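# Seat the round plate on the base's pin

## Task

Put the round plate down flat on the base so that the base's small pin passes through the hole beside the plate's orange tab. It must stay seated on its own without the robot holding it, and at the end the grippers must have released it and moved away.

## Robot and tools

Robot: two six-joint arms with parallel grippers, named left_arm and right_arm. They face each other across a table. left_arm's base is on the +y side at (+0.045, +0.482, +0.143) m and right_arm's at (+0.070, -0.573, +0.102) m. The names do not refer to the sides of any image.

Frame: every position and orientation uses one shared scene frame. The origin is the table centre, +z is up, and the table surface is at z = +0.020 m. Quaternions are written w first (qw, qx, qy, qz). On each gripper the fingers point along its own +x axis and close along its own y axis. end_effector_position is the point between the finger pads, about 3 to 4 cm short of the fingertips. Reported hand positions can be slightly wrong, more so when the arm is stretched out.

The 16-number row: every command that moves an arm uses one row of 16 numbers covering both arms, even if only one arm should move. The order is left_arm x, y, z, qw, qx, qy, qz, opening, then the same eight for right_arm. x, y, z is an absolute target position in metres and the quaternion is an absolute target orientation, both in the scene frame. Neither is an offset. The opening ranges from -1 to +1. +1 is fully open (0.088 m), and empty fingers touch at about -0.80. To hold an object, command an opening well below the grip_measured reading; the further below, the harder the squeeze. Closing fully takes about 0.5 s. For an arm that should not move, resend its last reported pose and its current opening. To keep an orientation steady, send the same quaternion every time rather than copying a reading that may have drifted.

execute_actions: the argument is "actions", a list holding at most one item. An empty list only returns the current state. {"rows": [...], "steps": n} applies 1 to 15 rows, one per control step of 1/30 s; n is at most 15 and defaults to 15, and the last row repeats if there are fewer rows than steps. {"steps": n} with no rows is a wait of up to 300 steps, counted from the previous result, so reply time counts toward it. The optional "pictures" flag controls whether camera images are included. A target more than 0.6 m from the arm's last reported position along any gripper axis is refused, and a refused call sends nothing.

move: "target" is one 16-number row of absolute poses as above. Each gripper follows a straight line toward its pose, both lines finish together, and each path lasts 0.5 to 10 s. "speed" sets the top path speed in m/s, from 0.002 to 0.5 with a default of 0.25; turning is capped at twice that value in rad/s. Openings are sent when the move starts. Paths do not avoid obstacles or the other arm. The result adds a "move:" line giving the outcome (done, off_target, moving, held, fault), any limits that acted (paced means the pose was clipped; held means some steps were blocked, after which the arm may speed up), and each gripper's remaining distance to its pose.

wait: "seconds", from 0 to 10, lets the simulation run with no new command.

zoom_image: "camera" is cam_left_wrist or cam_right_wrist. "region" is [x0, y0, x1, y1] in pixels of that camera's latest 504x504 image, measured from the top-left corner, at most 504 by 504. It gives a closer look.

read_manual: returns only licence text; it is of no use for control.

finished_scene: "scene" is the number of the current scene. Call it only once the plate is seated and released.

Motion behaviour: on each control step the commanded pose is limited to within 70 mm and 16 degrees of the measured pose. If position and orientation cannot both be reached, position wins. After an action the arm continues only to its last clipped pose, so a distant target may need several calls. Friction can stop a gripper short or leave it tilted, and tiny moves may not happen at all, so check the pose after each move and correct any tilt.

Result lines: the state line gives each gripper's position, quaternion and velocities. grip_measured is the finger opening on the command scale, and may be off by about 1 mm. "pose unreachable" means the clearance check changed or blocked a command. HELD marks steps on which the row was not fully sent. "Hand target" is the pose the controller is currently driving toward. Calibration data for both wrist cameras (K, distortion, world-to-camera transform) is accurate to within a few pixels, millimetres and tenths of a degree.

Things to avoid: knocking anything off the table, which fails the job; letting the arms collide or press on each other; and fast contacts. Impact force grows with speed and with how far the target lies beyond the contact point. Joint torque at its load limit (wrist joints about 5.1 to 5.5 N m, shoulder and elbow 20.8, waist 16.8) freezes that arm for 10 s. Holding a load for a long time heats the motors: a MOTOR HOT warning appears from 50 °C, and at 95 °C the arm is held and may lose power and go limp. Avoid drops, slips and hard pushes. Occasional disturbances may pull on a held part or shift loose items. Reply time keeps the simulation running.

Each tool is called after "Request:" as name([rows], argument=value, ...), one row to a line, values as JSON.

## Session

Request:
execute_actions(actions=[])

Scene clock: 0.00 s of 4150.00 s.
left_arm: end_effector_position=(-0.0878, +0.1941, +0.4619) grip_measured=+0.825 end_effector_quat_wxyz=(+0.539, -0.015, -0.012, -0.842) end_effector_velocity=(+0.003, +0.000, -0.004) end_effector_angular_velocity=(+0.025, +0.014, +0.019) | right_arm: end_effector_position=(+0.3138, -0.3893, +0.2757) grip_measured=+0.833 end_effector_quat_wxyz=(-0.183, +0.852, +0.086, -0.482) end_effector_velocity=(-0.000, -0.004, -0.003) end_effector_angular_velocity=(-0.008, +0.008, -0.018)
Joint positions: left_arm=[-0.004  0.857  0.648  0.247 -0.001  0.004  0.079] | right_arm=[-0.868  1.182  0.938 -0.671  0.077 -2.34   0.08 ]
Joint velocities: left_arm=[-0.002 -0.007 -0.002 -0.022 -0.022 -0.022 -0.   ] | right_arm=[-0.007 -0.002 -0.007 -0.007  0.007  0.007 -0.   ]
Motor temperatures (°C, as the motors report them): left_arm=[27 27 30 28 27 30] | right_arm=[30 26 27 27 28 26]
Heat: left arm: hottest elbow 30 °C (+0.0 °C/min); right arm: hottest waist 30 °C (+0.0 °C/min).
Hand target (left_arm): -0.088, +0.194, +0.462; -0.539, +0.015, +0.012, +0.842
Hand target (right_arm): +0.314, -0.389, +0.276; -0.183, +0.852, +0.086, -0.482

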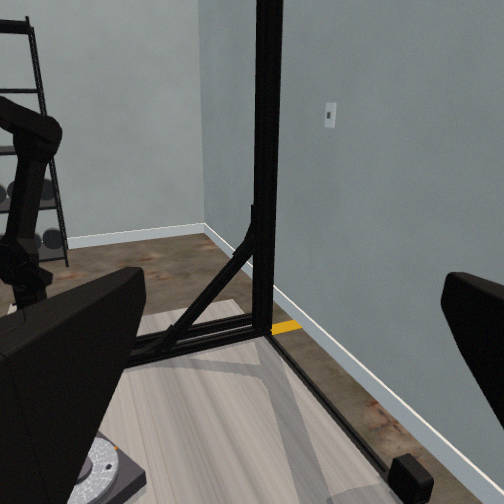

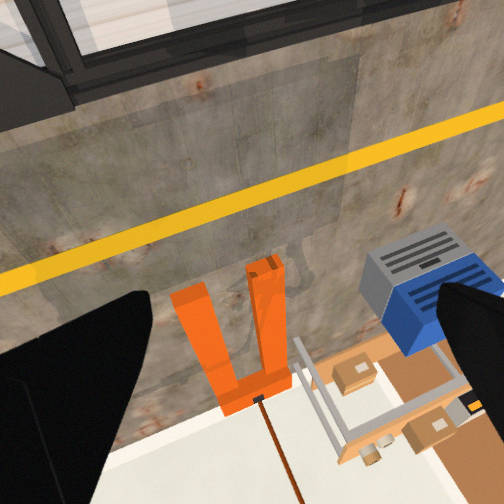

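Request:
move(target=[0.0,0.12,0.42,0.579,0.406,0.406,-0.579,1, 0.07,-0.25,0.40,0.579,-0.406,0.406,0.579,1])

Scene clock: 7.33 s of 4150.00 s.
left_arm: end_effector_position=(-0.0014, +0.1231, +0.4224) grip_measured=+0.988 end_effector_quat_wxyz=(+0.574, +0.405, +0.404, -0.586) end_effector_velocity=(+0.000, +0.002, +0.006) end_effector_angular_velocity=(-0.003, -0.004, +0.007) | right_arm: end_effector_position=(+0.0699, -0.2516, +0.3993) grip_measured=+0.996 end_effector_quat_wxyz=(+0.578, -0.408, +0.406, +0.578) end_effector_velocity=(-0.004, -0.001, +0.001) end_effector_angular_velocity=(-0.002, +0.028, -0.011)
Joint positions: left_arm=[ 0.285  1.745  2.005 -1.479 -0.038 -0.125  0.087] | right_arm=[ 0.022  1.627  1.957 -1.556  0.001 -0.001  0.088]
Joint velocities: left_arm=[-0.002  0.002  0.027 -0.022 -0.007 -0.007  0.   ] | right_arm=[ 0.002  0.002  0.007 -0.007 -0.022  0.022 -0.   ]
Motor temperatures (°C, as the motors report them): left_arm=[27 27 32 30 27 30] | right_arm=[30 26 28 27 28 26]
Heat: left arm: hottest elbow 32 °C (+16.4 °C/min); right arm: hottest waist 30 °C (+0.0 °C/min).
Hand target (left_arm): +0.000, +0.121, +0.421; +0.576, +0.406, +0.407, -0.581
Hand target (right_arm): +0.068, -0.249, +0.399; +0.578, -0.406, +0.409, +0.579
Off the commanded pose (left_arm): 0.004 m, 1 deg.
Off the commanded pose (right_arm): 0.002 m, 0 deg.
After step 90, 0.63 s passed at rest.
move: done
camera_calibration (this result's frames):
cam_left_wrist: T_world_to_cam=[[-0.999974, -0.00719332, -0.000237877, 0.0124456], [-0.00719616, 0.998699, 0.0504887, -0.126518], [-0.000125614, 0.0504891, -0.998725, 0.490618], [0, 0, 0, 1]] pos_world=[0.0115965, 0.101672, 0.496383]
cam_right_wrist: T_world_to_cam=[[0.998962, -0.0151307, -0.0429575, -0.0420053], [-0.014674, -0.999833, 0.010929, -0.229878], [-0.0431157, -0.0102873, -0.999017, 0.474817], [0, 0, 0, 1]] pos_world=[0.0590606, -0.22559, 0.475058]

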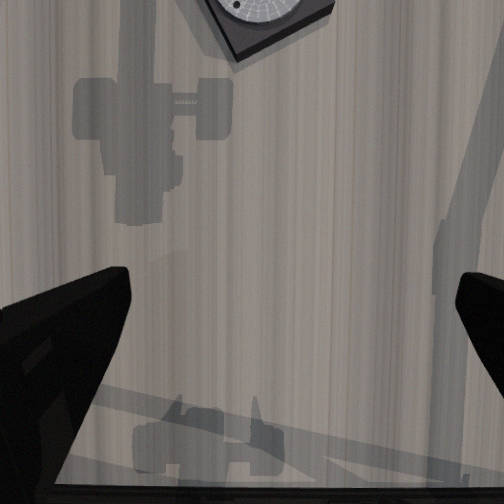

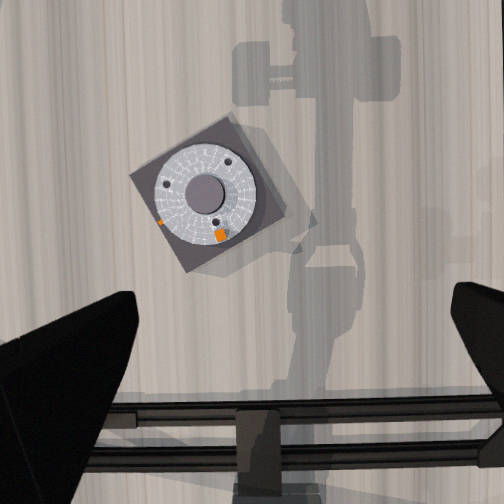

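Request:
zoom_image(camera="cam_right_wrist", region=[120, 105, 300, 285])

Request:
move(target=[0.0,0.0,0.22,0.653,0.271,0.271,-0.653,1, -0.01,-0.19,0.28,0.579,-0.406,0.406,0.579,1])

Region (120, 105, 300, 285) of cam_right_wrist's 504x504 image, scaled by 2.800, with more detail than that image has.

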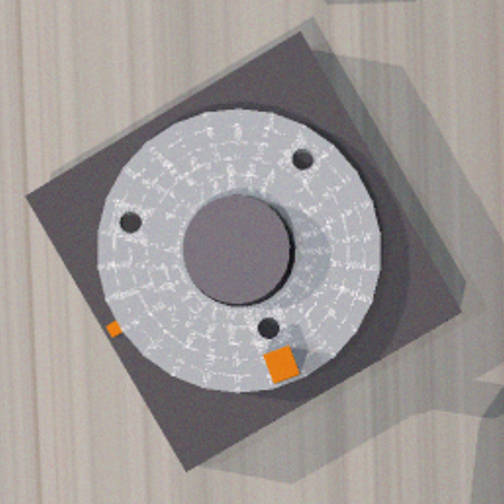

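Scene clock: 12.03 s of 4150.00 s.
left_arm: end_effector_position=(-0.0030, +0.0000, +0.2271) grip_measured=+0.988 end_effector_quat_wxyz=(+0.654, +0.264, +0.267, -0.657) end_effector_velocity=(-0.000, -0.001, -0.000) end_effector_angular_velocity=(-0.013, +0.002, +0.008) | right_arm: end_effector_position=(-0.0100, -0.1899, +0.2873) grip_measured=+0.996 end_effector_quat_wxyz=(+0.580, -0.400, +0.402, +0.585) end_effector_velocity=(+0.001, -0.004, -0.000) end_effector_angular_velocity=(-0.018, +0.000, +0.007)
Joint positions: left_arm=[ 0.304  1.9    1.178 -0.052 -0.084 -0.091  0.087] | right_arm=[ 0.256  1.737  1.6   -1.076  0.077  0.218  0.088]
Joint velocities: left_arm=[-0.002  0.002 -0.007  0.022 -0.007 -0.007 -0.   ] | right_arm=[-0.002 -0.002  0.002 -0.022 -0.007 -0.007 -0.   ]
Motor temperatures (°C, as the motors report them): left_arm=[27 28 32 31 27 30] | right_arm=[30 27 29 27 28 26]
Heat: left arm: hottest elbow 32 °C (+10.0 °C/min); right arm: hottest waist 30 °C (+0.0 °C/min).
Hand target (left_arm): -0.000, +0.002, +0.219; +0.654, +0.271, +0.271, -0.652
Hand target (right_arm): -0.010, -0.191, +0.280; +0.579, -0.406, +0.406, +0.579
Off the commanded pose (left_arm): 0.008 m, 1 deg.
Off the commanded pose (right_arm): 0.007 m, 1 deg.
After step 90, 0.13 s passed at rest.
move: done
camera_calibration (this result's frames):
cam_left_wrist: T_world_to_cam=[[-0.999759, -0.0202889, 0.00833946, 0.00795899], [-0.0219354, 0.922153, -0.386202, 0.105324], [0.000145352, -0.386292, -0.922376, 0.284394], [0, 0, 0, 1]] pos_world=[0.0102261, 0.0128954, 0.302928]
cam_right_wrist: T_world_to_cam=[[0.998659, -0.0112999, -0.0505189, 0.0368052], [-0.0118057, -0.999883, -0.00972345, -0.162125], [-0.0504031, 0.0103068, -0.998676, 0.363861], [0, 0, 0, 1]] pos_world=[-0.0203301, -0.165441, 0.363662]

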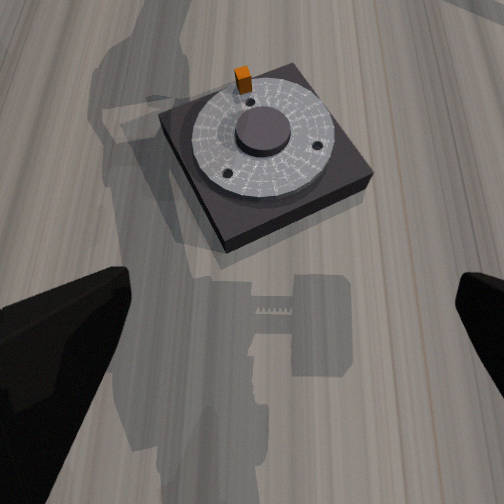

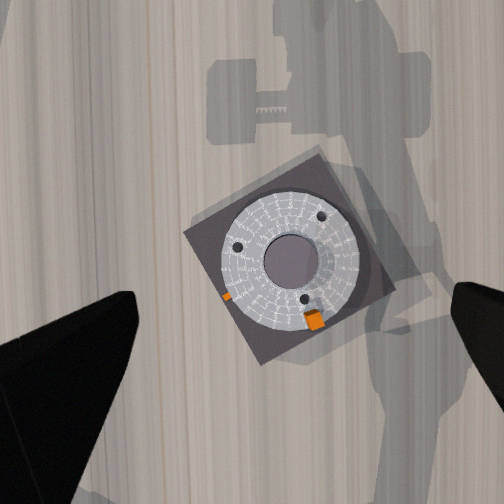

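Request:
move(target=[0.0,0.06,0.13,0.701,0.092,0.092,-0.701,1, 0.011,-0.2126,0.15,0.40,-0.583,0.40,0.583,0.0])

Scene clock: 23.80 s of 4150.00 s.
left_arm: end_effector_position=(+0.0013, +0.0584, +0.1353) grip_measured=+0.988 end_effector_quat_wxyz=(+0.703, +0.087, +0.091, -0.700) end_effector_velocity=(+0.001, +0.003, -0.004) end_effector_angular_velocity=(+0.002, +0.005, +0.006) | right_arm: end_effector_position=(+0.0101, -0.2104, +0.1565) grip_measured=+0.000 end_effector_quat_wxyz=(+0.407, -0.577, +0.396, +0.586) end_effector_velocity=(+0.002, -0.002, +0.000) end_effector_angular_velocity=(-0.006, -0.009, +0.019)
Joint positions: left_arm=[ 0.271  2.31   0.571  1.484 -0.156 -0.046  0.087] | right_arm=[ 0.185  1.966  1.427 -1.012  0.001 -0.197  0.039]
Joint velocities: left_arm=[-0.002  0.017 -0.007  0.022 -0.007 -0.007 -0.   ] | right_arm=[-0.002 -0.002 -0.002 -0.007  0.007 -0.022  0.   ]
Motor temperatures (°C, as the motors report them): left_arm=[27 32 33 33 27 30] | right_arm=[30 29 29 28 28 26]
Heat: left arm: hottest elbow 33 °C (+7.6 °C/min); right arm: hottest waist 30 °C (+0.0 °C/min).
Hand target (left_arm): +0.000, +0.061, +0.131; +0.702, +0.092, +0.092, -0.700
Hand target (right_arm): +0.011, -0.213, +0.150; -0.401, +0.582, -0.401, -0.583
Off the commanded pose (left_arm): 0.006 m, 1 deg.
Off the commanded pose (right_arm): 0.007 m, 1 deg.
After step 90, 7.17 s passed at rest.
move: done
camera_calibration (this result's frames):
cam_left_wrist: T_world_to_cam=[[-0.999578, -0.0226606, 0.0181837, 0.0129703], [-0.0282233, 0.608698, -0.7929, 0.089516], [0.00689921, -0.793078, -0.609081, 0.203664], [0, 0, 0, 1]] pos_world=[0.0140862, 0.107327, 0.194789]
cam_right_wrist: T_world_to_cam=[[0.945029, 0.325452, -0.0316493, 0.078422], [0.31728, -0.889256, 0.329479, -0.21682], [0.0790854, -0.321409, -0.943632, 0.1547], [0, 0, 0, 1]] pos_world=[-0.0175531, -0.168609, 0.2199]

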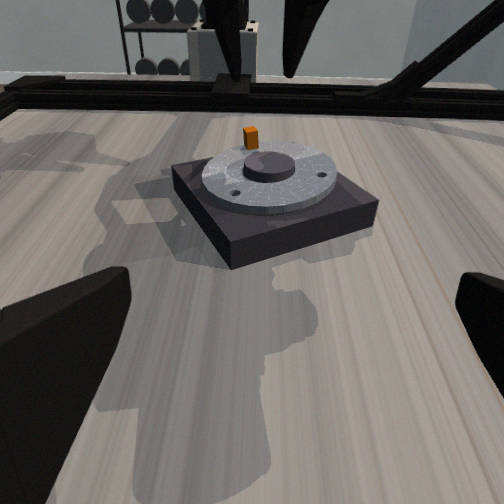

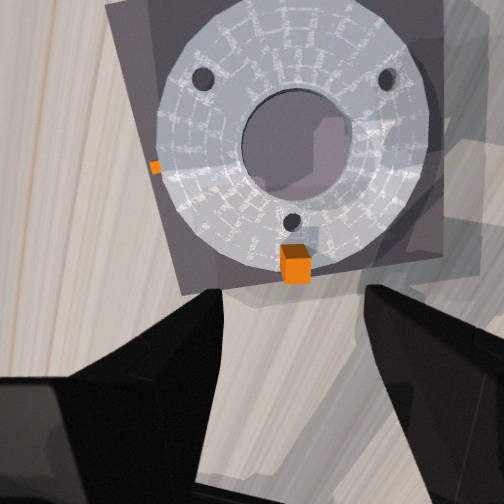

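Request:
move(target=[0.0,0.06,0.13,0.701,0.092,0.092,-0.701,1, 0.016,-0.211,0.118,0.40,-0.583,0.40,0.583,0.0], speed=0.08)

Scene clock: 28.43 s of 4150.00 s.
left_arm: end_effector_position=(+0.0013, +0.0586, +0.1345) grip_measured=+0.988 end_effector_quat_wxyz=(+0.703, +0.087, +0.090, -0.700) end_effector_velocity=(+0.000, +0.001, -0.003) end_effector_angular_velocity=(+0.012, -0.007, -0.006) | right_arm: end_effector_position=(+0.0145, -0.2071, +0.1254) grip_measured=+0.000 end_effector_quat_wxyz=(+0.407, -0.577, +0.395, +0.587) end_effector_velocity=(+0.000, -0.002, +0.000) end_effector_angular_velocity=(-0.008, +0.006, +0.005)
Joint positions: left_arm=[ 0.271  2.314  0.571  1.489 -0.156 -0.045  0.087] | right_arm=[ 0.172  2.014  1.366 -0.901  0.001 -0.213  0.039]
Joint velocities: left_arm=[ 0.002  0.002 -0.002 -0.007  0.007  0.007 -0.   ] | right_arm=[-0.002 -0.002 -0.002 -0.007 -0.007 -0.007  0.   ]
Motor temperatures (°C, as the motors report them): left_arm=[27 32 33 34 27 30] | right_arm=[30 30 29 28 28 26]
Heat: left arm: hottest wrist pitch 34 °C (+8.4 °C/min); right arm: hottest waist 30 °C (+0.0 °C/min).
Hand target (left_arm): +0.000, +0.060, +0.130; +0.701, +0.092, +0.092, -0.701
Hand target (right_arm): +0.016, -0.211, +0.118; -0.400, +0.583, -0.400, -0.583
Off the commanded pose (left_arm): 0.005 m, 1 deg.
Off the commanded pose (right_arm): 0.008 m, 1 deg.
After step 90, 0.77 s passed at rest.
move: done
camera_calibration (this result's frames):
cam_left_wrist: T_world_to_cam=[[-0.999587, -0.0225659, 0.0178144, 0.0130724], [-0.0278726, 0.608701, -0.79291, 0.0887221], [0.00704906, -0.793078, -0.609079, 0.203349], [0, 0, 0, 1]] pos_world=[0.0141065, 0.107562, 0.193971]
cam_right_wrist: T_world_to_cam=[[0.944159, 0.328031, -0.0309815, 0.0726156], [0.319636, -0.889037, 0.327791, -0.204829], [0.0799819, -0.319389, -0.944242, 0.126546], [0, 0, 0, 1]] pos_world=[-0.0132115, -0.165503, 0.188881]

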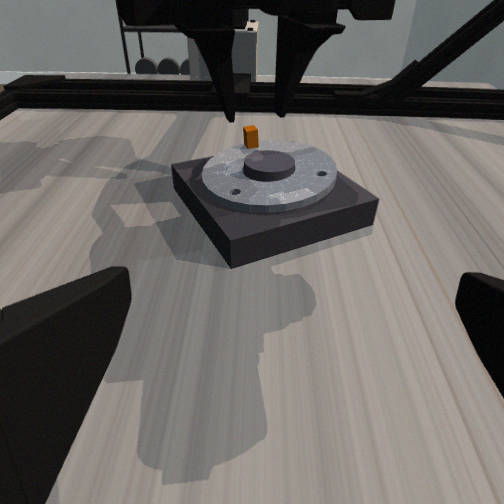

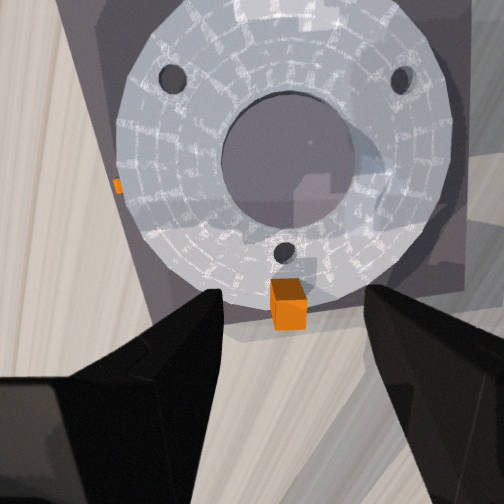

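Request:
move(target=[0.0,0.06,0.13,0.701,0.092,0.092,-0.701,1, 0.016,-0.212,0.102,0.40,-0.583,0.40,0.583,0.0], speed=0.05)

Scene clock: 37.43 s of 4150.00 s.
left_arm: end_effector_position=(+0.0012, +0.0587, +0.1343) grip_measured=+0.988 end_effector_quat_wxyz=(+0.702, +0.087, +0.090, -0.701) end_effector_velocity=(+0.003, +0.002, -0.002) end_effector_angular_velocity=(+0.012, +0.003, +0.011) | right_arm: end_effector_position=(+0.0146, -0.2079, +0.1092) grip_measured=+0.000 end_effector_quat_wxyz=(+0.407, -0.577, +0.395, +0.587) end_effector_velocity=(-0.001, -0.001, -0.001) end_effector_angular_velocity=(-0.001, +0.022, +0.000)
Joint positions: left_arm=[ 0.271  2.315  0.571  1.489 -0.156 -0.045  0.087] | right_arm=[ 0.172  2.038  1.332 -0.843  0.001 -0.214  0.039]
Joint velocities: left_arm=[ 0.002 -0.002 -0.007 -0.007 -0.007 -0.007 -0.   ] | right_arm=[-0.007 -0.002 -0.007  0.007 -0.022 -0.007 -0.   ]
Motor temperatures (°C, as the motors report them): left_arm=[27 33 32 36 27 30] | right_arm=[30 31 29 28 28 26]
Heat: left arm: hottest wrist pitch 36 °C (+9.6 °C/min); right arm: hottest shoulder 31 °C (+1.6 °C/min).
Hand target (left_arm): -0.000, +0.060, +0.130; +0.701, +0.092, +0.092, -0.701
Hand target (right_arm): +0.016, -0.212, +0.102; -0.400, +0.583, -0.400, -0.583
Off the commanded pose (left_arm): 0.005 m, 1 deg.
Off the commanded pose (right_arm): 0.008 m, 1 deg.
After step 90, 5.20 s passed at rest.
move: done
camera_calibration (this result's frames):
cam_left_wrist: T_world_to_cam=[[-0.999596, -0.0221913, 0.0177458, 0.0129142], [-0.0275926, 0.609011, -0.792682, 0.0884379], [0.00678322, -0.792852, -0.609377, 0.203301], [0, 0, 0, 1]] pos_world=[0.0139701, 0.107615, 0.193761]
cam_right_wrist: T_world_to_cam=[[0.944037, 0.328368, -0.0311124, 0.0723333], [0.319934, -0.888667, 0.3285, -0.2002], [0.0802202, -0.32007, -0.943991, 0.110819], [0, 0, 0, 1]] pos_world=[-0.0131244, -0.166193, 0.172628]

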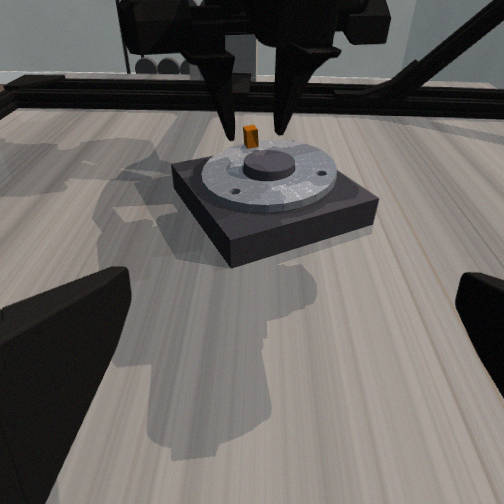

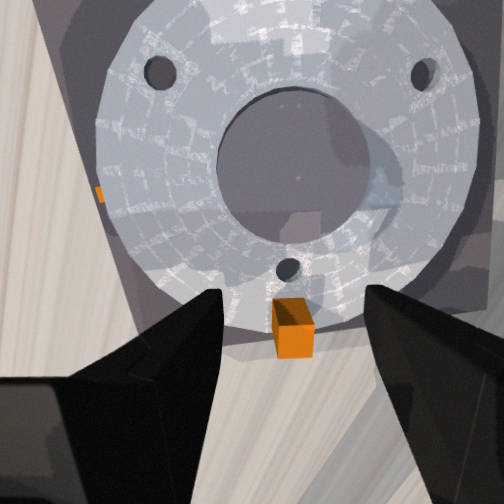

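Request:
move(target=[0.0,0.06,0.13,0.701,0.092,0.092,-0.701,1, 0.016,-0.212,0.102,0.40,-0.583,0.40,0.583,-0.48], speed=0.05)

Request:
move(target=[0.0,0.06,0.13,0.701,0.092,0.092,-0.701,1, -0.003,-0.214,0.102,0.5,-0.5,0.5,0.5,-0.48], speed=0.05)

Request:
move(target=[0.0,0.06,0.13,0.701,0.092,0.092,-0.701,1, -0.019,-0.210,0.102,0.583,-0.40,0.583,0.40,-0.48], speed=0.05)

Scene clock: 45.17 s of 4150.00 s.
left_arm: end_effector_position=(+0.0012, +0.0588, +0.1341) grip_measured=+0.988 end_effector_quat_wxyz=(+0.703, +0.087, +0.091, -0.700) end_effector_velocity=(+0.000, +0.000, +0.002) end_effector_angular_velocity=(-0.008, +0.006, +0.006) | right_arm: end_effector_position=(+0.0147, -0.2079, +0.1088) grip_measured=-0.479 end_effector_quat_wxyz=(+0.407, -0.577, +0.395, +0.587) end_effector_velocity=(-0.003, +0.001, +0.000) end_effector_angular_velocity=(+0.004, +0.023, -0.009)
Joint positions: left_arm=[ 0.271  2.316  0.571  1.489 -0.156 -0.045  0.087] | right_arm=[ 0.171  2.039  1.331 -0.842  0.001 -0.214  0.016]
Joint velocities: left_arm=[-0.002 -0.002 -0.002  0.007 -0.007 -0.007 -0.   ] | right_arm=[-0.002 -0.002 -0.002  0.007 -0.022  0.007 -0.   ]
Motor temperatures (°C, as the motors report them): left_arm=[27 34 32 38 27 30] | right_arm=[30 32 29 28 28 26]
Heat: left arm: hottest wrist pitch 38 °C (+10.6 °C/min); right arm: hottest shoulder 32 °C (+2.7 °C/min).
Hand target (left_arm): +0.000, +0.060, +0.130; +0.701, +0.092, +0.092, -0.701
Hand target (right_arm): +0.016, -0.212, +0.102; -0.400, +0.583, -0.400, -0.583
Off the commanded pose (left_arm): 0.004 m, 1 deg.
Off the commanded pose (right_arm): 0.008 m, 1 deg.
After step 90, 4.03 s passed at rest.
move: done
camera_calibration (this result's frames):
cam_left_wrist: T_world_to_cam=[[-0.999591, -0.0225666, 0.0175825, 0.0130258], [-0.0276945, 0.609287, -0.792466, 0.0882485], [0.00717048, -0.792629, -0.609663, 0.203266], [0, 0, 0, 1]] pos_world=[0.014007, 0.10764, 0.193629]
cam_right_wrist: T_world_to_cam=[[0.944025, 0.328362, -0.0315489, 0.0722931], [0.320044, -0.888522, 0.328786, -0.200134], [0.0799288, -0.320479, -0.943877, 0.110381], [0, 0, 0, 1]] pos_world=[-0.0130175, -0.166187, 0.172268]

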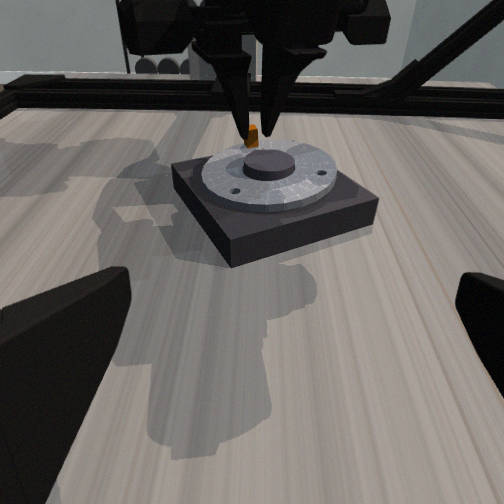

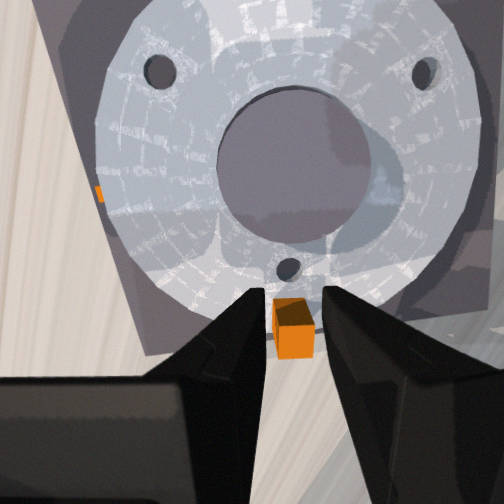

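Scene clock: 49.07 s of 4150.00 s.
left_arm: end_effector_position=(+0.0012, +0.0588, +0.1341) grip_measured=+0.988 end_effector_quat_wxyz=(+0.703, +0.087, +0.091, -0.700) end_effector_velocity=(+0.000, +0.002, -0.001) end_effector_angular_velocity=(+0.002, +0.019, +0.010) | right_arm: end_effector_position=(+0.0001, -0.2109, +0.1083) grip_measured=-0.479 end_effector_quat_wxyz=(+0.505, -0.496, +0.494, +0.504) end_effector_velocity=(+0.001, -0.008, +0.000) end_effector_angular_velocity=(-0.037, +0.001, -0.024)
Joint positions: left_arm=[ 0.271  2.316  0.571  1.489 -0.156 -0.045  0.087] | right_arm=[ 0.214  2.04   1.331 -0.843  0.006  0.193  0.016]
Joint velocities: left_arm=[-0.002  0.002 -0.007  0.007 -0.007 -0.022 -0.   ] | right_arm=[-0.002 -0.002 -0.002 -0.037 -0.007  0.022  0.   ]
Motor temperatures (°C, as the motors report them): left_arm=[27 34 32 38 27 30] | right_arm=[30 33 29 28 28 26]
Heat: left arm: hottest wrist pitch 38 °C (+9.8 °C/min); right arm: hottest shoulder 33 °C (+3.7 °C/min).
Hand target (left_arm): +0.000, +0.060, +0.130; +0.701, +0.092, +0.092, -0.701
Hand target (right_arm): -0.003, -0.214, +0.102; +0.500, -0.500, +0.500, +0.500
Off the commanded pose (left_arm): 0.004 m, 1 deg.
Off the commanded pose (right_arm): 0.008 m, 1 deg.
move: done
camera_calibration (this result's frames):
cam_left_wrist: T_world_to_cam=[[-0.999591, -0.0225666, 0.0175825, 0.0130258], [-0.0276945, 0.609287, -0.792466, 0.0882485], [0.00717048, -0.792629, -0.609663, 0.203266], [0, 0, 0, 1]] pos_world=[0.014007, 0.10764, 0.193629]
cam_right_wrist: T_world_to_cam=[[0.998984, -0.0292375, -0.0342891, 0.0119714], [-0.0162876, -0.94377, 0.330202, -0.209725], [-0.0420153, -0.329308, -0.943287, 0.108165], [0, 0, 0, 1]] pos_world=[-0.0108306, -0.161963, 0.171692]

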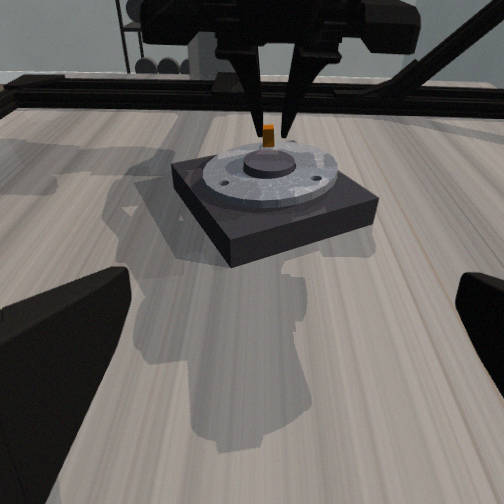

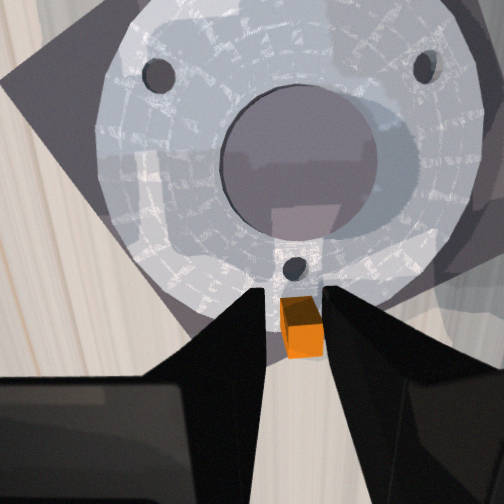

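Scene clock: 53.03 s of 4150.00 s.
left_arm: end_effector_position=(+0.0012, +0.0588, +0.1339) grip_measured=+0.988 end_effector_quat_wxyz=(+0.703, +0.087, +0.091, -0.700) end_effector_velocity=(+0.002, +0.000, +0.002) end_effector_angular_velocity=(-0.008, -0.011, +0.017) | right_arm: end_effector_position=(-0.0121, -0.2091, +0.1070) grip_measured=-0.478 end_effector_quat_wxyz=(+0.590, -0.397, +0.578, +0.401) end_effector_velocity=(+0.000, -0.002, +0.000) end_effector_angular_velocity=(-0.009, +0.006, -0.010)
Joint positions: left_arm=[ 0.271  2.316  0.571  1.489 -0.156 -0.045  0.087] | right_arm=[ 0.248  2.062  1.358 -0.856  0.014  0.6    0.016]
Joint velocities: left_arm=[-0.002 -0.002 -0.002  0.007 -0.022  0.007 -0.   ] | right_arm=[-0.002 -0.002 -0.002 -0.007 -0.007  0.007 -0.   ]
Motor temperatures (°C, as the motors report them): left_arm=[27 35 32 38 27 30] | right_arm=[30 33 30 28 28 26]
Heat: left arm: hottest wrist pitch 38 °C (+9.1 °C/min); right arm: hottest shoulder 33 °C (+3.4 °C/min).
Hand target (left_arm): +0.000, +0.060, +0.130; +0.701, +0.092, +0.092, -0.701
Hand target (right_arm): -0.019, -0.210, +0.102; +0.583, -0.400, +0.583, +0.400
Off the commanded pose (left_arm): 0.004 m, 1 deg.
Off the commanded pose (right_arm): 0.009 m, 1 deg.
move: off_target (right_arm)
camera_calibration (this result's frames):
cam_left_wrist: T_world_to_cam=[[-0.9996, -0.0224781, 0.0171446, 0.0130897], [-0.027296, 0.609589, -0.792248, 0.0880529], [0.00735707, -0.792399, -0.609959, 0.203231], [0, 0, 0, 1]] pos_world=[0.0139928, 0.107658, 0.193498]
cam_right_wrist: T_world_to_cam=[[0.919495, -0.391811, -0.0318126, -0.0529179], [-0.360135, -0.872062, 0.331376, -0.19709], [-0.15758, -0.293242, -0.942962, 0.113101], [0, 0, 0, 1]] pos_world=[-0.00449856, -0.159442, 0.170278]

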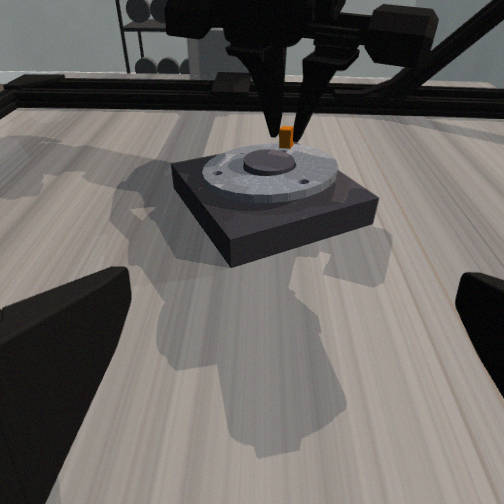

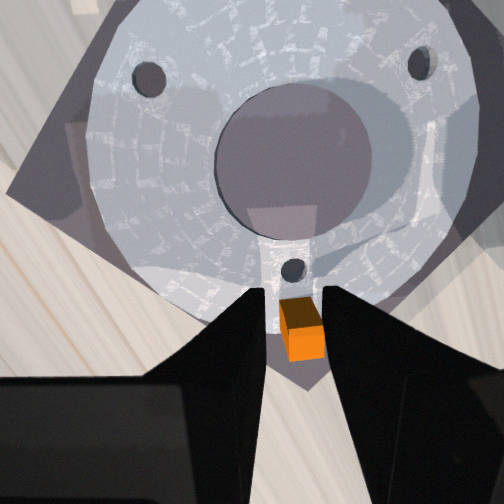

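Request:
move(target=[0.0,0.06,0.13,0.701,0.092,0.092,-0.701,1, -0.008,-0.212,0.097,0.583,-0.40,0.583,0.40,-0.48], speed=0.03)

Scene clock: 56.20 s of 4150.00 s.
left_arm: end_effector_position=(+0.0011, +0.0589, +0.1338) grip_measured=+0.988 end_effector_quat_wxyz=(+0.702, +0.088, +0.091, -0.701) end_effector_velocity=(-0.002, +0.001, -0.001) end_effector_angular_velocity=(+0.007, -0.010, -0.002) | right_arm: end_effector_position=(-0.0096, -0.2074, +0.1044) grip_measured=-0.480 end_effector_quat_wxyz=(+0.588, -0.392, +0.580, +0.406) end_effector_velocity=(+0.000, -0.002, +0.000) end_effector_angular_velocity=(-0.009, +0.005, +0.020)
Joint positions: left_arm=[ 0.27   2.316  0.571  1.489 -0.156 -0.045  0.087] | right_arm=[ 0.237  2.062  1.347 -0.834  0.004  0.588  0.015]
Joint velocities: left_arm=[-0.007 -0.002 -0.002 -0.007 -0.007  0.007  0.   ] | right_arm=[-0.002 -0.002 -0.002 -0.007 -0.007 -0.022 -0.   ]
Motor temperatures (°C, as the motors report them): left_arm=[27 35 31 39 27 30] | right_arm=[30 33 30 28 28 26]
Heat: left arm: hottest wrist pitch 39 °C (+9.6 °C/min); right arm: hottest shoulder 33 °C (+3.2 °C/min).
Hand target (left_arm): -0.000, +0.060, +0.130; +0.701, +0.092, +0.092, -0.701
Hand target (right_arm): -0.008, -0.212, +0.097; +0.583, -0.400, +0.583, +0.400
Off the commanded pose (left_arm): 0.004 m, 1 deg.
Off the commanded pose (right_arm): 0.009 m, 1 deg.
move: off_target (right_arm)
camera_calibration (this result's frames):
cam_left_wrist: T_world_to_cam=[[-0.99961, -0.0221032, 0.0170759, 0.0129261], [-0.0270156, 0.609897, -0.79202, 0.0878412], [0.00709163, -0.792172, -0.610257, 0.203212], [0, 0, 0, 1]] pos_world=[0.0138531, 0.10769, 0.193363]
cam_right_wrist: T_world_to_cam=[[0.919225, -0.390981, -0.0464753, -0.052934], [-0.355503, -0.874907, 0.328869, -0.19414], [-0.169243, -0.285783, -0.943231, 0.113005], [0, 0, 0, 1]] pos_world=[-0.0012341, -0.158256, 0.167976]

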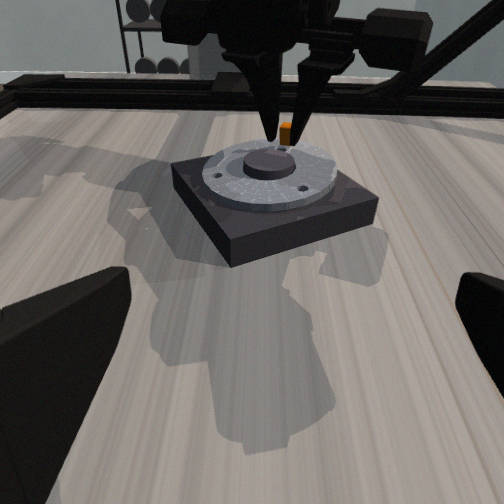

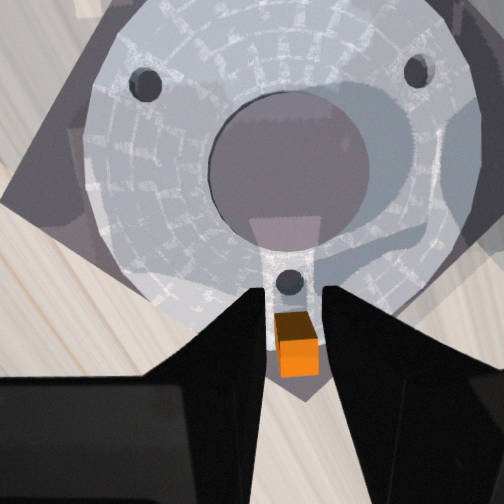

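Request:
move(target=[0.0,0.06,0.13,0.701,0.092,0.092,-0.701,1, -0.034,-0.205,0.099,0.646,-0.288,0.646,0.288,-0.48], speed=0.05)

Scene clock: 62.27 s of 4150.00 s.
left_arm: end_effector_position=(+0.0011, +0.0589, +0.1337) grip_measured=+0.988 end_effector_quat_wxyz=(+0.702, +0.088, +0.091, -0.701) end_effector_velocity=(-0.002, +0.002, -0.003) end_effector_angular_velocity=(+0.012, -0.007, -0.011) | right_arm: end_effector_position=(-0.0308, -0.2066, +0.1018) grip_measured=-0.480 end_effector_quat_wxyz=(+0.647, -0.288, +0.644, +0.290) end_effector_velocity=(-0.001, +0.004, +0.000) end_effector_angular_velocity=(+0.019, +0.013, -0.010)
Joint positions: left_arm=[ 0.27   2.317  0.571  1.489 -0.156 -0.045  0.087] | right_arm=[ 0.291  2.1    1.396 -0.863  0.004  1.     0.016]
Joint velocities: left_arm=[-0.002  0.002 -0.002 -0.007  0.007  0.007 -0.   ] | right_arm=[-0.002 -0.002 -0.002  0.022 -0.007  0.007 -0.   ]
Motor temperatures (°C, as the motors report them): left_arm=[27 35 31 39 27 30] | right_arm=[30 34 30 28 28 26]
Heat: left arm: hottest wrist pitch 39 °C (+9.1 °C/min); right arm: hottest shoulder 34 °C (+4.0 °C/min).
Hand target (left_arm): +0.000, +0.060, +0.130; +0.701, +0.092, +0.092, -0.701
Hand target (right_arm): -0.034, -0.205, +0.099; +0.646, -0.288, +0.646, +0.288
Off the commanded pose (left_arm): 0.004 m, 1 deg.
Off the commanded pose (right_arm): 0.005 m, 0 deg.
move: done
camera_calibration (this result's frames):
cam_left_wrist: T_world_to_cam=[[-0.99961, -0.0221032, 0.0170759, 0.0129314], [-0.0270156, 0.609897, -0.79202, 0.0877689], [0.00709163, -0.792172, -0.610257, 0.203183], [0, 0, 0, 1]] pos_world=[0.0138566, 0.107712, 0.193288]
cam_right_wrist: T_world_to_cam=[[0.724168, -0.688604, -0.0374932, -0.101663], [-0.637726, -0.689372, 0.343615, -0.172009], [-0.262462, -0.224925, -0.938362, 0.116421], [0, 0, 0, 1]] pos_world=[-0.00551747, -0.162398, 0.164539]

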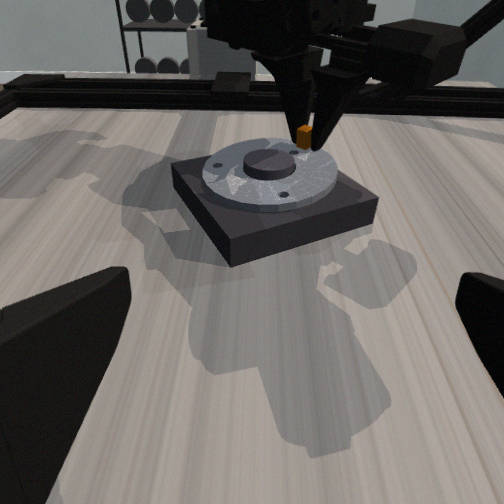

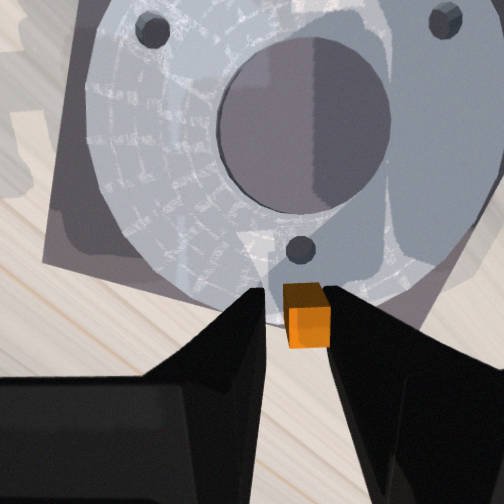

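Request:
move(target=[0.0,0.06,0.13,0.701,0.092,0.092,-0.701,1, -0.043,-0.189,0.102,0.683,-0.183,0.683,0.183,-0.48], speed=0.04)

Scene clock: 68.70 s of 4150.00 s.
left_arm: end_effector_position=(+0.0011, +0.0589, +0.1336) grip_measured=+0.988 end_effector_quat_wxyz=(+0.702, +0.088, +0.091, -0.701) end_effector_velocity=(-0.002, +0.001, -0.000) end_effector_angular_velocity=(-0.002, +0.013, -0.017) | right_arm: end_effector_position=(-0.0389, -0.1929, +0.1044) grip_measured=-0.478 end_effector_quat_wxyz=(+0.685, -0.186, +0.681, +0.182) end_effector_velocity=(+0.001, -0.004, -0.000) end_effector_angular_velocity=(-0.023, +0.001, -0.010)
Joint positions: left_arm=[ 0.27   2.317  0.571  1.489 -0.156 -0.044  0.087] | right_arm=[ 0.302  2.156  1.497 -0.917  0.005  1.326  0.016]
Joint velocities: left_arm=[ 0.002  0.002 -0.002  0.007  0.022 -0.007 -0.   ] | right_arm=[-0.002  0.002  0.002 -0.022 -0.007  0.007 -0.   ]
Motor temperatures (°C, as the motors report them): left_arm=[27 36 31 40 27 30] | right_arm=[30 34 31 28 28 26]
Heat: left arm: hottest wrist pitch 40 °C (+8.0 °C/min); right arm: hottest shoulder 34 °C (+4.0 °C/min).
Hand target (left_arm): +0.000, +0.060, +0.130; +0.701, +0.092, +0.092, -0.701
Hand target (right_arm): -0.043, -0.189, +0.102; +0.683, -0.183, +0.683, +0.183
Off the commanded pose (left_arm): 0.004 m, 1 deg.
Off the commanded pose (right_arm): 0.006 m, 0 deg.
move: done
camera_calibration (this result's frames):
cam_left_wrist: T_world_to_cam=[[-0.999619, -0.0220141, 0.016638, 0.012995], [-0.0266171, 0.610199, -0.791801, 0.0875734], [0.00727835, -0.791942, -0.610553, 0.203149], [0, 0, 0, 1]] pos_world=[0.0138424, 0.107731, 0.193157]
cam_right_wrist: T_world_to_cam=[[0.475201, -0.879361, -0.0301366, -0.133457], [-0.820886, -0.455411, 0.344599, -0.130685], [-0.316751, -0.139015, -0.938266, 0.134257], [0, 0, 0, 1]] pos_world=[-0.00133246, -0.158209, 0.166981]

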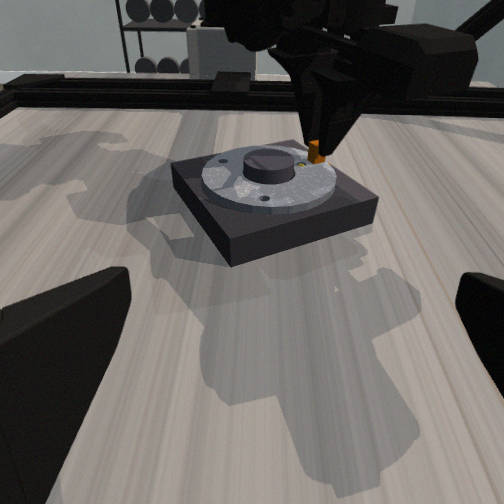

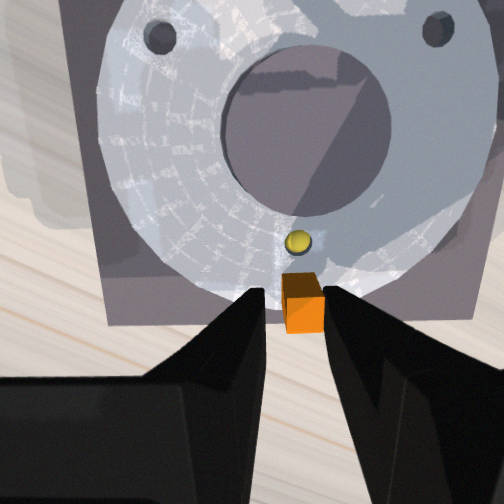

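Seated. Open and lift.

Request:
move(target=[0.0,0.06,0.13,0.701,0.092,0.092,-0.701,1, -0.039,-0.193,0.104,0.683,-0.183,0.683,0.183,0.2], speed=0.04)

Request:
move(target=[0.0,0.06,0.13,0.701,0.092,0.092,-0.701,1, -0.039,-0.22,0.22,0.683,-0.183,0.683,0.183,0.2], speed=0.15)

Scene clock: 71.80 s of 4150.00 s.
left_arm: end_effector_position=(+0.0009, +0.0590, +0.1334) grip_measured=+0.988 end_effector_quat_wxyz=(+0.702, +0.088, +0.091, -0.701) end_effector_velocity=(+0.000, +0.001, -0.001) end_effector_angular_velocity=(+0.007, +0.004, +0.006) | right_arm: end_effector_position=(-0.0397, -0.1913, +0.1044) grip_measured=+0.199 end_effector_quat_wxyz=(+0.684, -0.183, +0.682, +0.184) end_effector_velocity=(+0.001, -0.004, -0.001) end_effector_angular_velocity=(-0.014, +0.004, +0.005)
Joint positions: left_arm=[ 0.27   2.317  0.571  1.489 -0.156 -0.044  0.087] | right_arm=[ 0.302  2.156  1.498 -0.911  0.003  1.328  0.049]
Joint velocities: left_arm=[-0.002 -0.002 -0.002 -0.007 -0.007 -0.007 -0.   ] | right_arm=[-0.002 -0.002 -0.007 -0.007 -0.007 -0.007  0.   ]
Motor temperatures (°C, as the motors report them): left_arm=[27 36 31 40 27 30] | right_arm=[30 35 31 28 28 26]
Heat: left arm: hottest wrist pitch 40 °C (+8.0 °C/min); right arm: hottest shoulder 35 °C (+5.0 °C/min).
Hand target (left_arm): -0.000, +0.060, +0.130; +0.701, +0.092, +0.092, -0.701
Hand target (right_arm): -0.039, -0.193, +0.104; +0.683, -0.183, +0.683, +0.183
Off the commanded pose (left_arm): 0.004 m, 1 deg.
Off the commanded pose (right_arm): 0.002 m, 0 deg.
move: done
camera_calibration (this result's frames):
cam_left_wrist: T_world_to_cam=[[-0.999629, -0.0216391, 0.0165693, 0.0128313], [-0.0263364, 0.610507, -0.791573, 0.0873619], [0.0070132, -0.791715, -0.61085, 0.203129], [0, 0, 0, 1]] pos_world=[0.0137028, 0.107763, 0.193022]
cam_right_wrist: T_world_to_cam=[[0.473725, -0.879869, -0.0376258, -0.131104], [-0.820258, -0.456376, 0.344815, -0.130782], [-0.320564, -0.132485, -0.937916, 0.135324], [0, 0, 0, 1]] pos_world=[-0.00178779, -0.157112, 0.167086]

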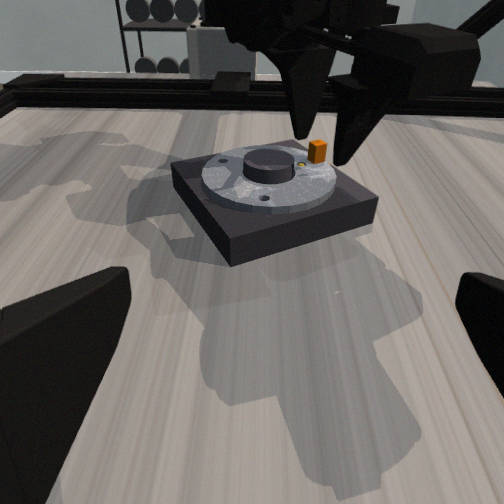

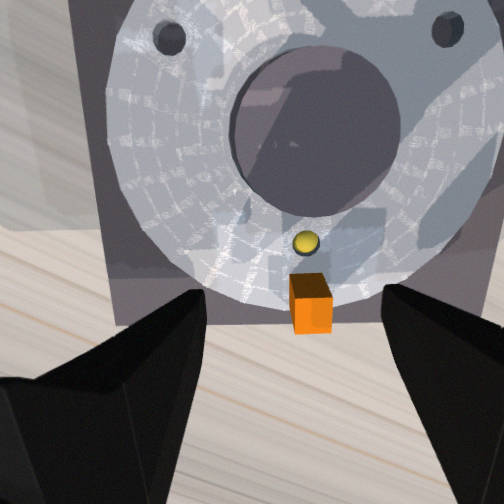

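Scene clock: 73.03 s of 4150.00 s.
left_arm: end_effector_position=(+0.0009, +0.0590, +0.1334) grip_measured=+0.988 end_effector_quat_wxyz=(+0.702, +0.088, +0.091, -0.701) end_effector_velocity=(-0.002, +0.001, -0.001) end_effector_angular_velocity=(+0.007, +0.022, -0.004) | right_arm: end_effector_position=(-0.0370, -0.2211, +0.2142) grip_measured=+0.200 end_effector_quat_wxyz=(+0.684, -0.190, +0.681, +0.178) end_effector_velocity=(-0.001, -0.005, +0.005) end_effector_angular_velocity=(-0.023, +0.016, +0.005)
Joint positions: left_arm=[ 0.27   2.317  0.571  1.489 -0.156 -0.044  0.087] | right_arm=[ 0.318  1.958  1.649 -1.28   0.003  1.341  0.049]
Joint velocities: left_arm=[-0.002 -0.002 -0.002 -0.007  0.007 -0.022  0.   ] | right_arm=[-0.002 -0.002  0.017 -0.037 -0.022 -0.007  0.   ]
Motor temperatures (°C, as the motors report them): left_arm=[27 36 31 40 27 30] | right_arm=[30 35 31 28 28 26]
Heat: left arm: hottest wrist pitch 40 °C (+7.1 °C/min); right arm: hottest shoulder 35 °C (+5.1 °C/min).
Hand target (left_arm): +0.000, +0.060, +0.130; +0.701, +0.092, +0.092, -0.701
Hand target (right_arm): -0.039, -0.220, +0.220; +0.683, -0.183, +0.683, +0.183
Off the commanded pose (left_arm): 0.004 m, 1 deg.
Off the commanded pose (right_arm): 0.006 m, 1 deg.
move: done
camera_calibration (this result's frames):
cam_left_wrist: T_world_to_cam=[[-0.999629, -0.0216391, 0.0165693, 0.0128313], [-0.0263364, 0.610507, -0.791573, 0.0873619], [0.0070132, -0.791715, -0.61085, 0.203129], [0, 0, 0, 1]] pos_world=[0.0137028, 0.107763, 0.193022]
cam_right_wrist: T_world_to_cam=[[0.47623, -0.879116, -0.0189864, -0.158176], [-0.820958, -0.452253, 0.348561, -0.18001], [-0.315012, -0.150408, -0.937094, 0.231273], [0, 0, 0, 1]] pos_world=[0.000400943, -0.18568, 0.276465]

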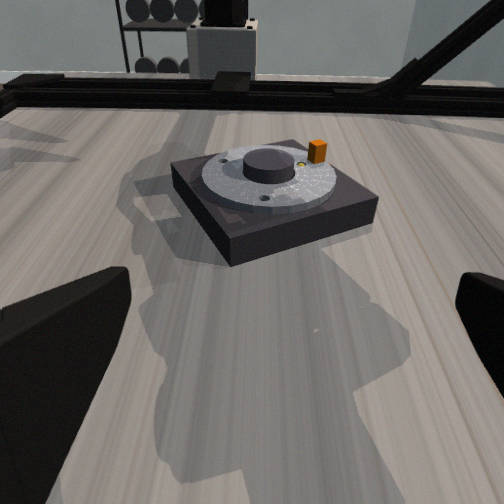

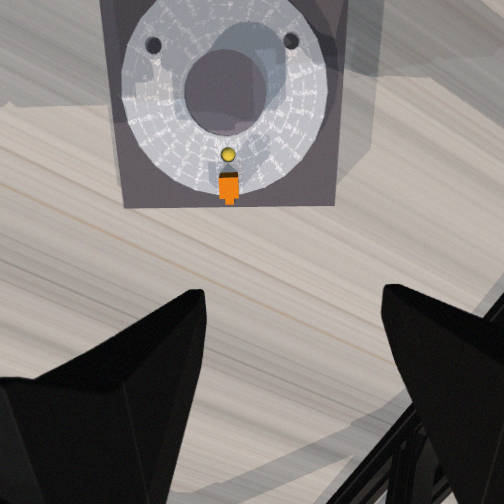

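Request:
finished_scene(scene=1)

The scene is finished: the task was done.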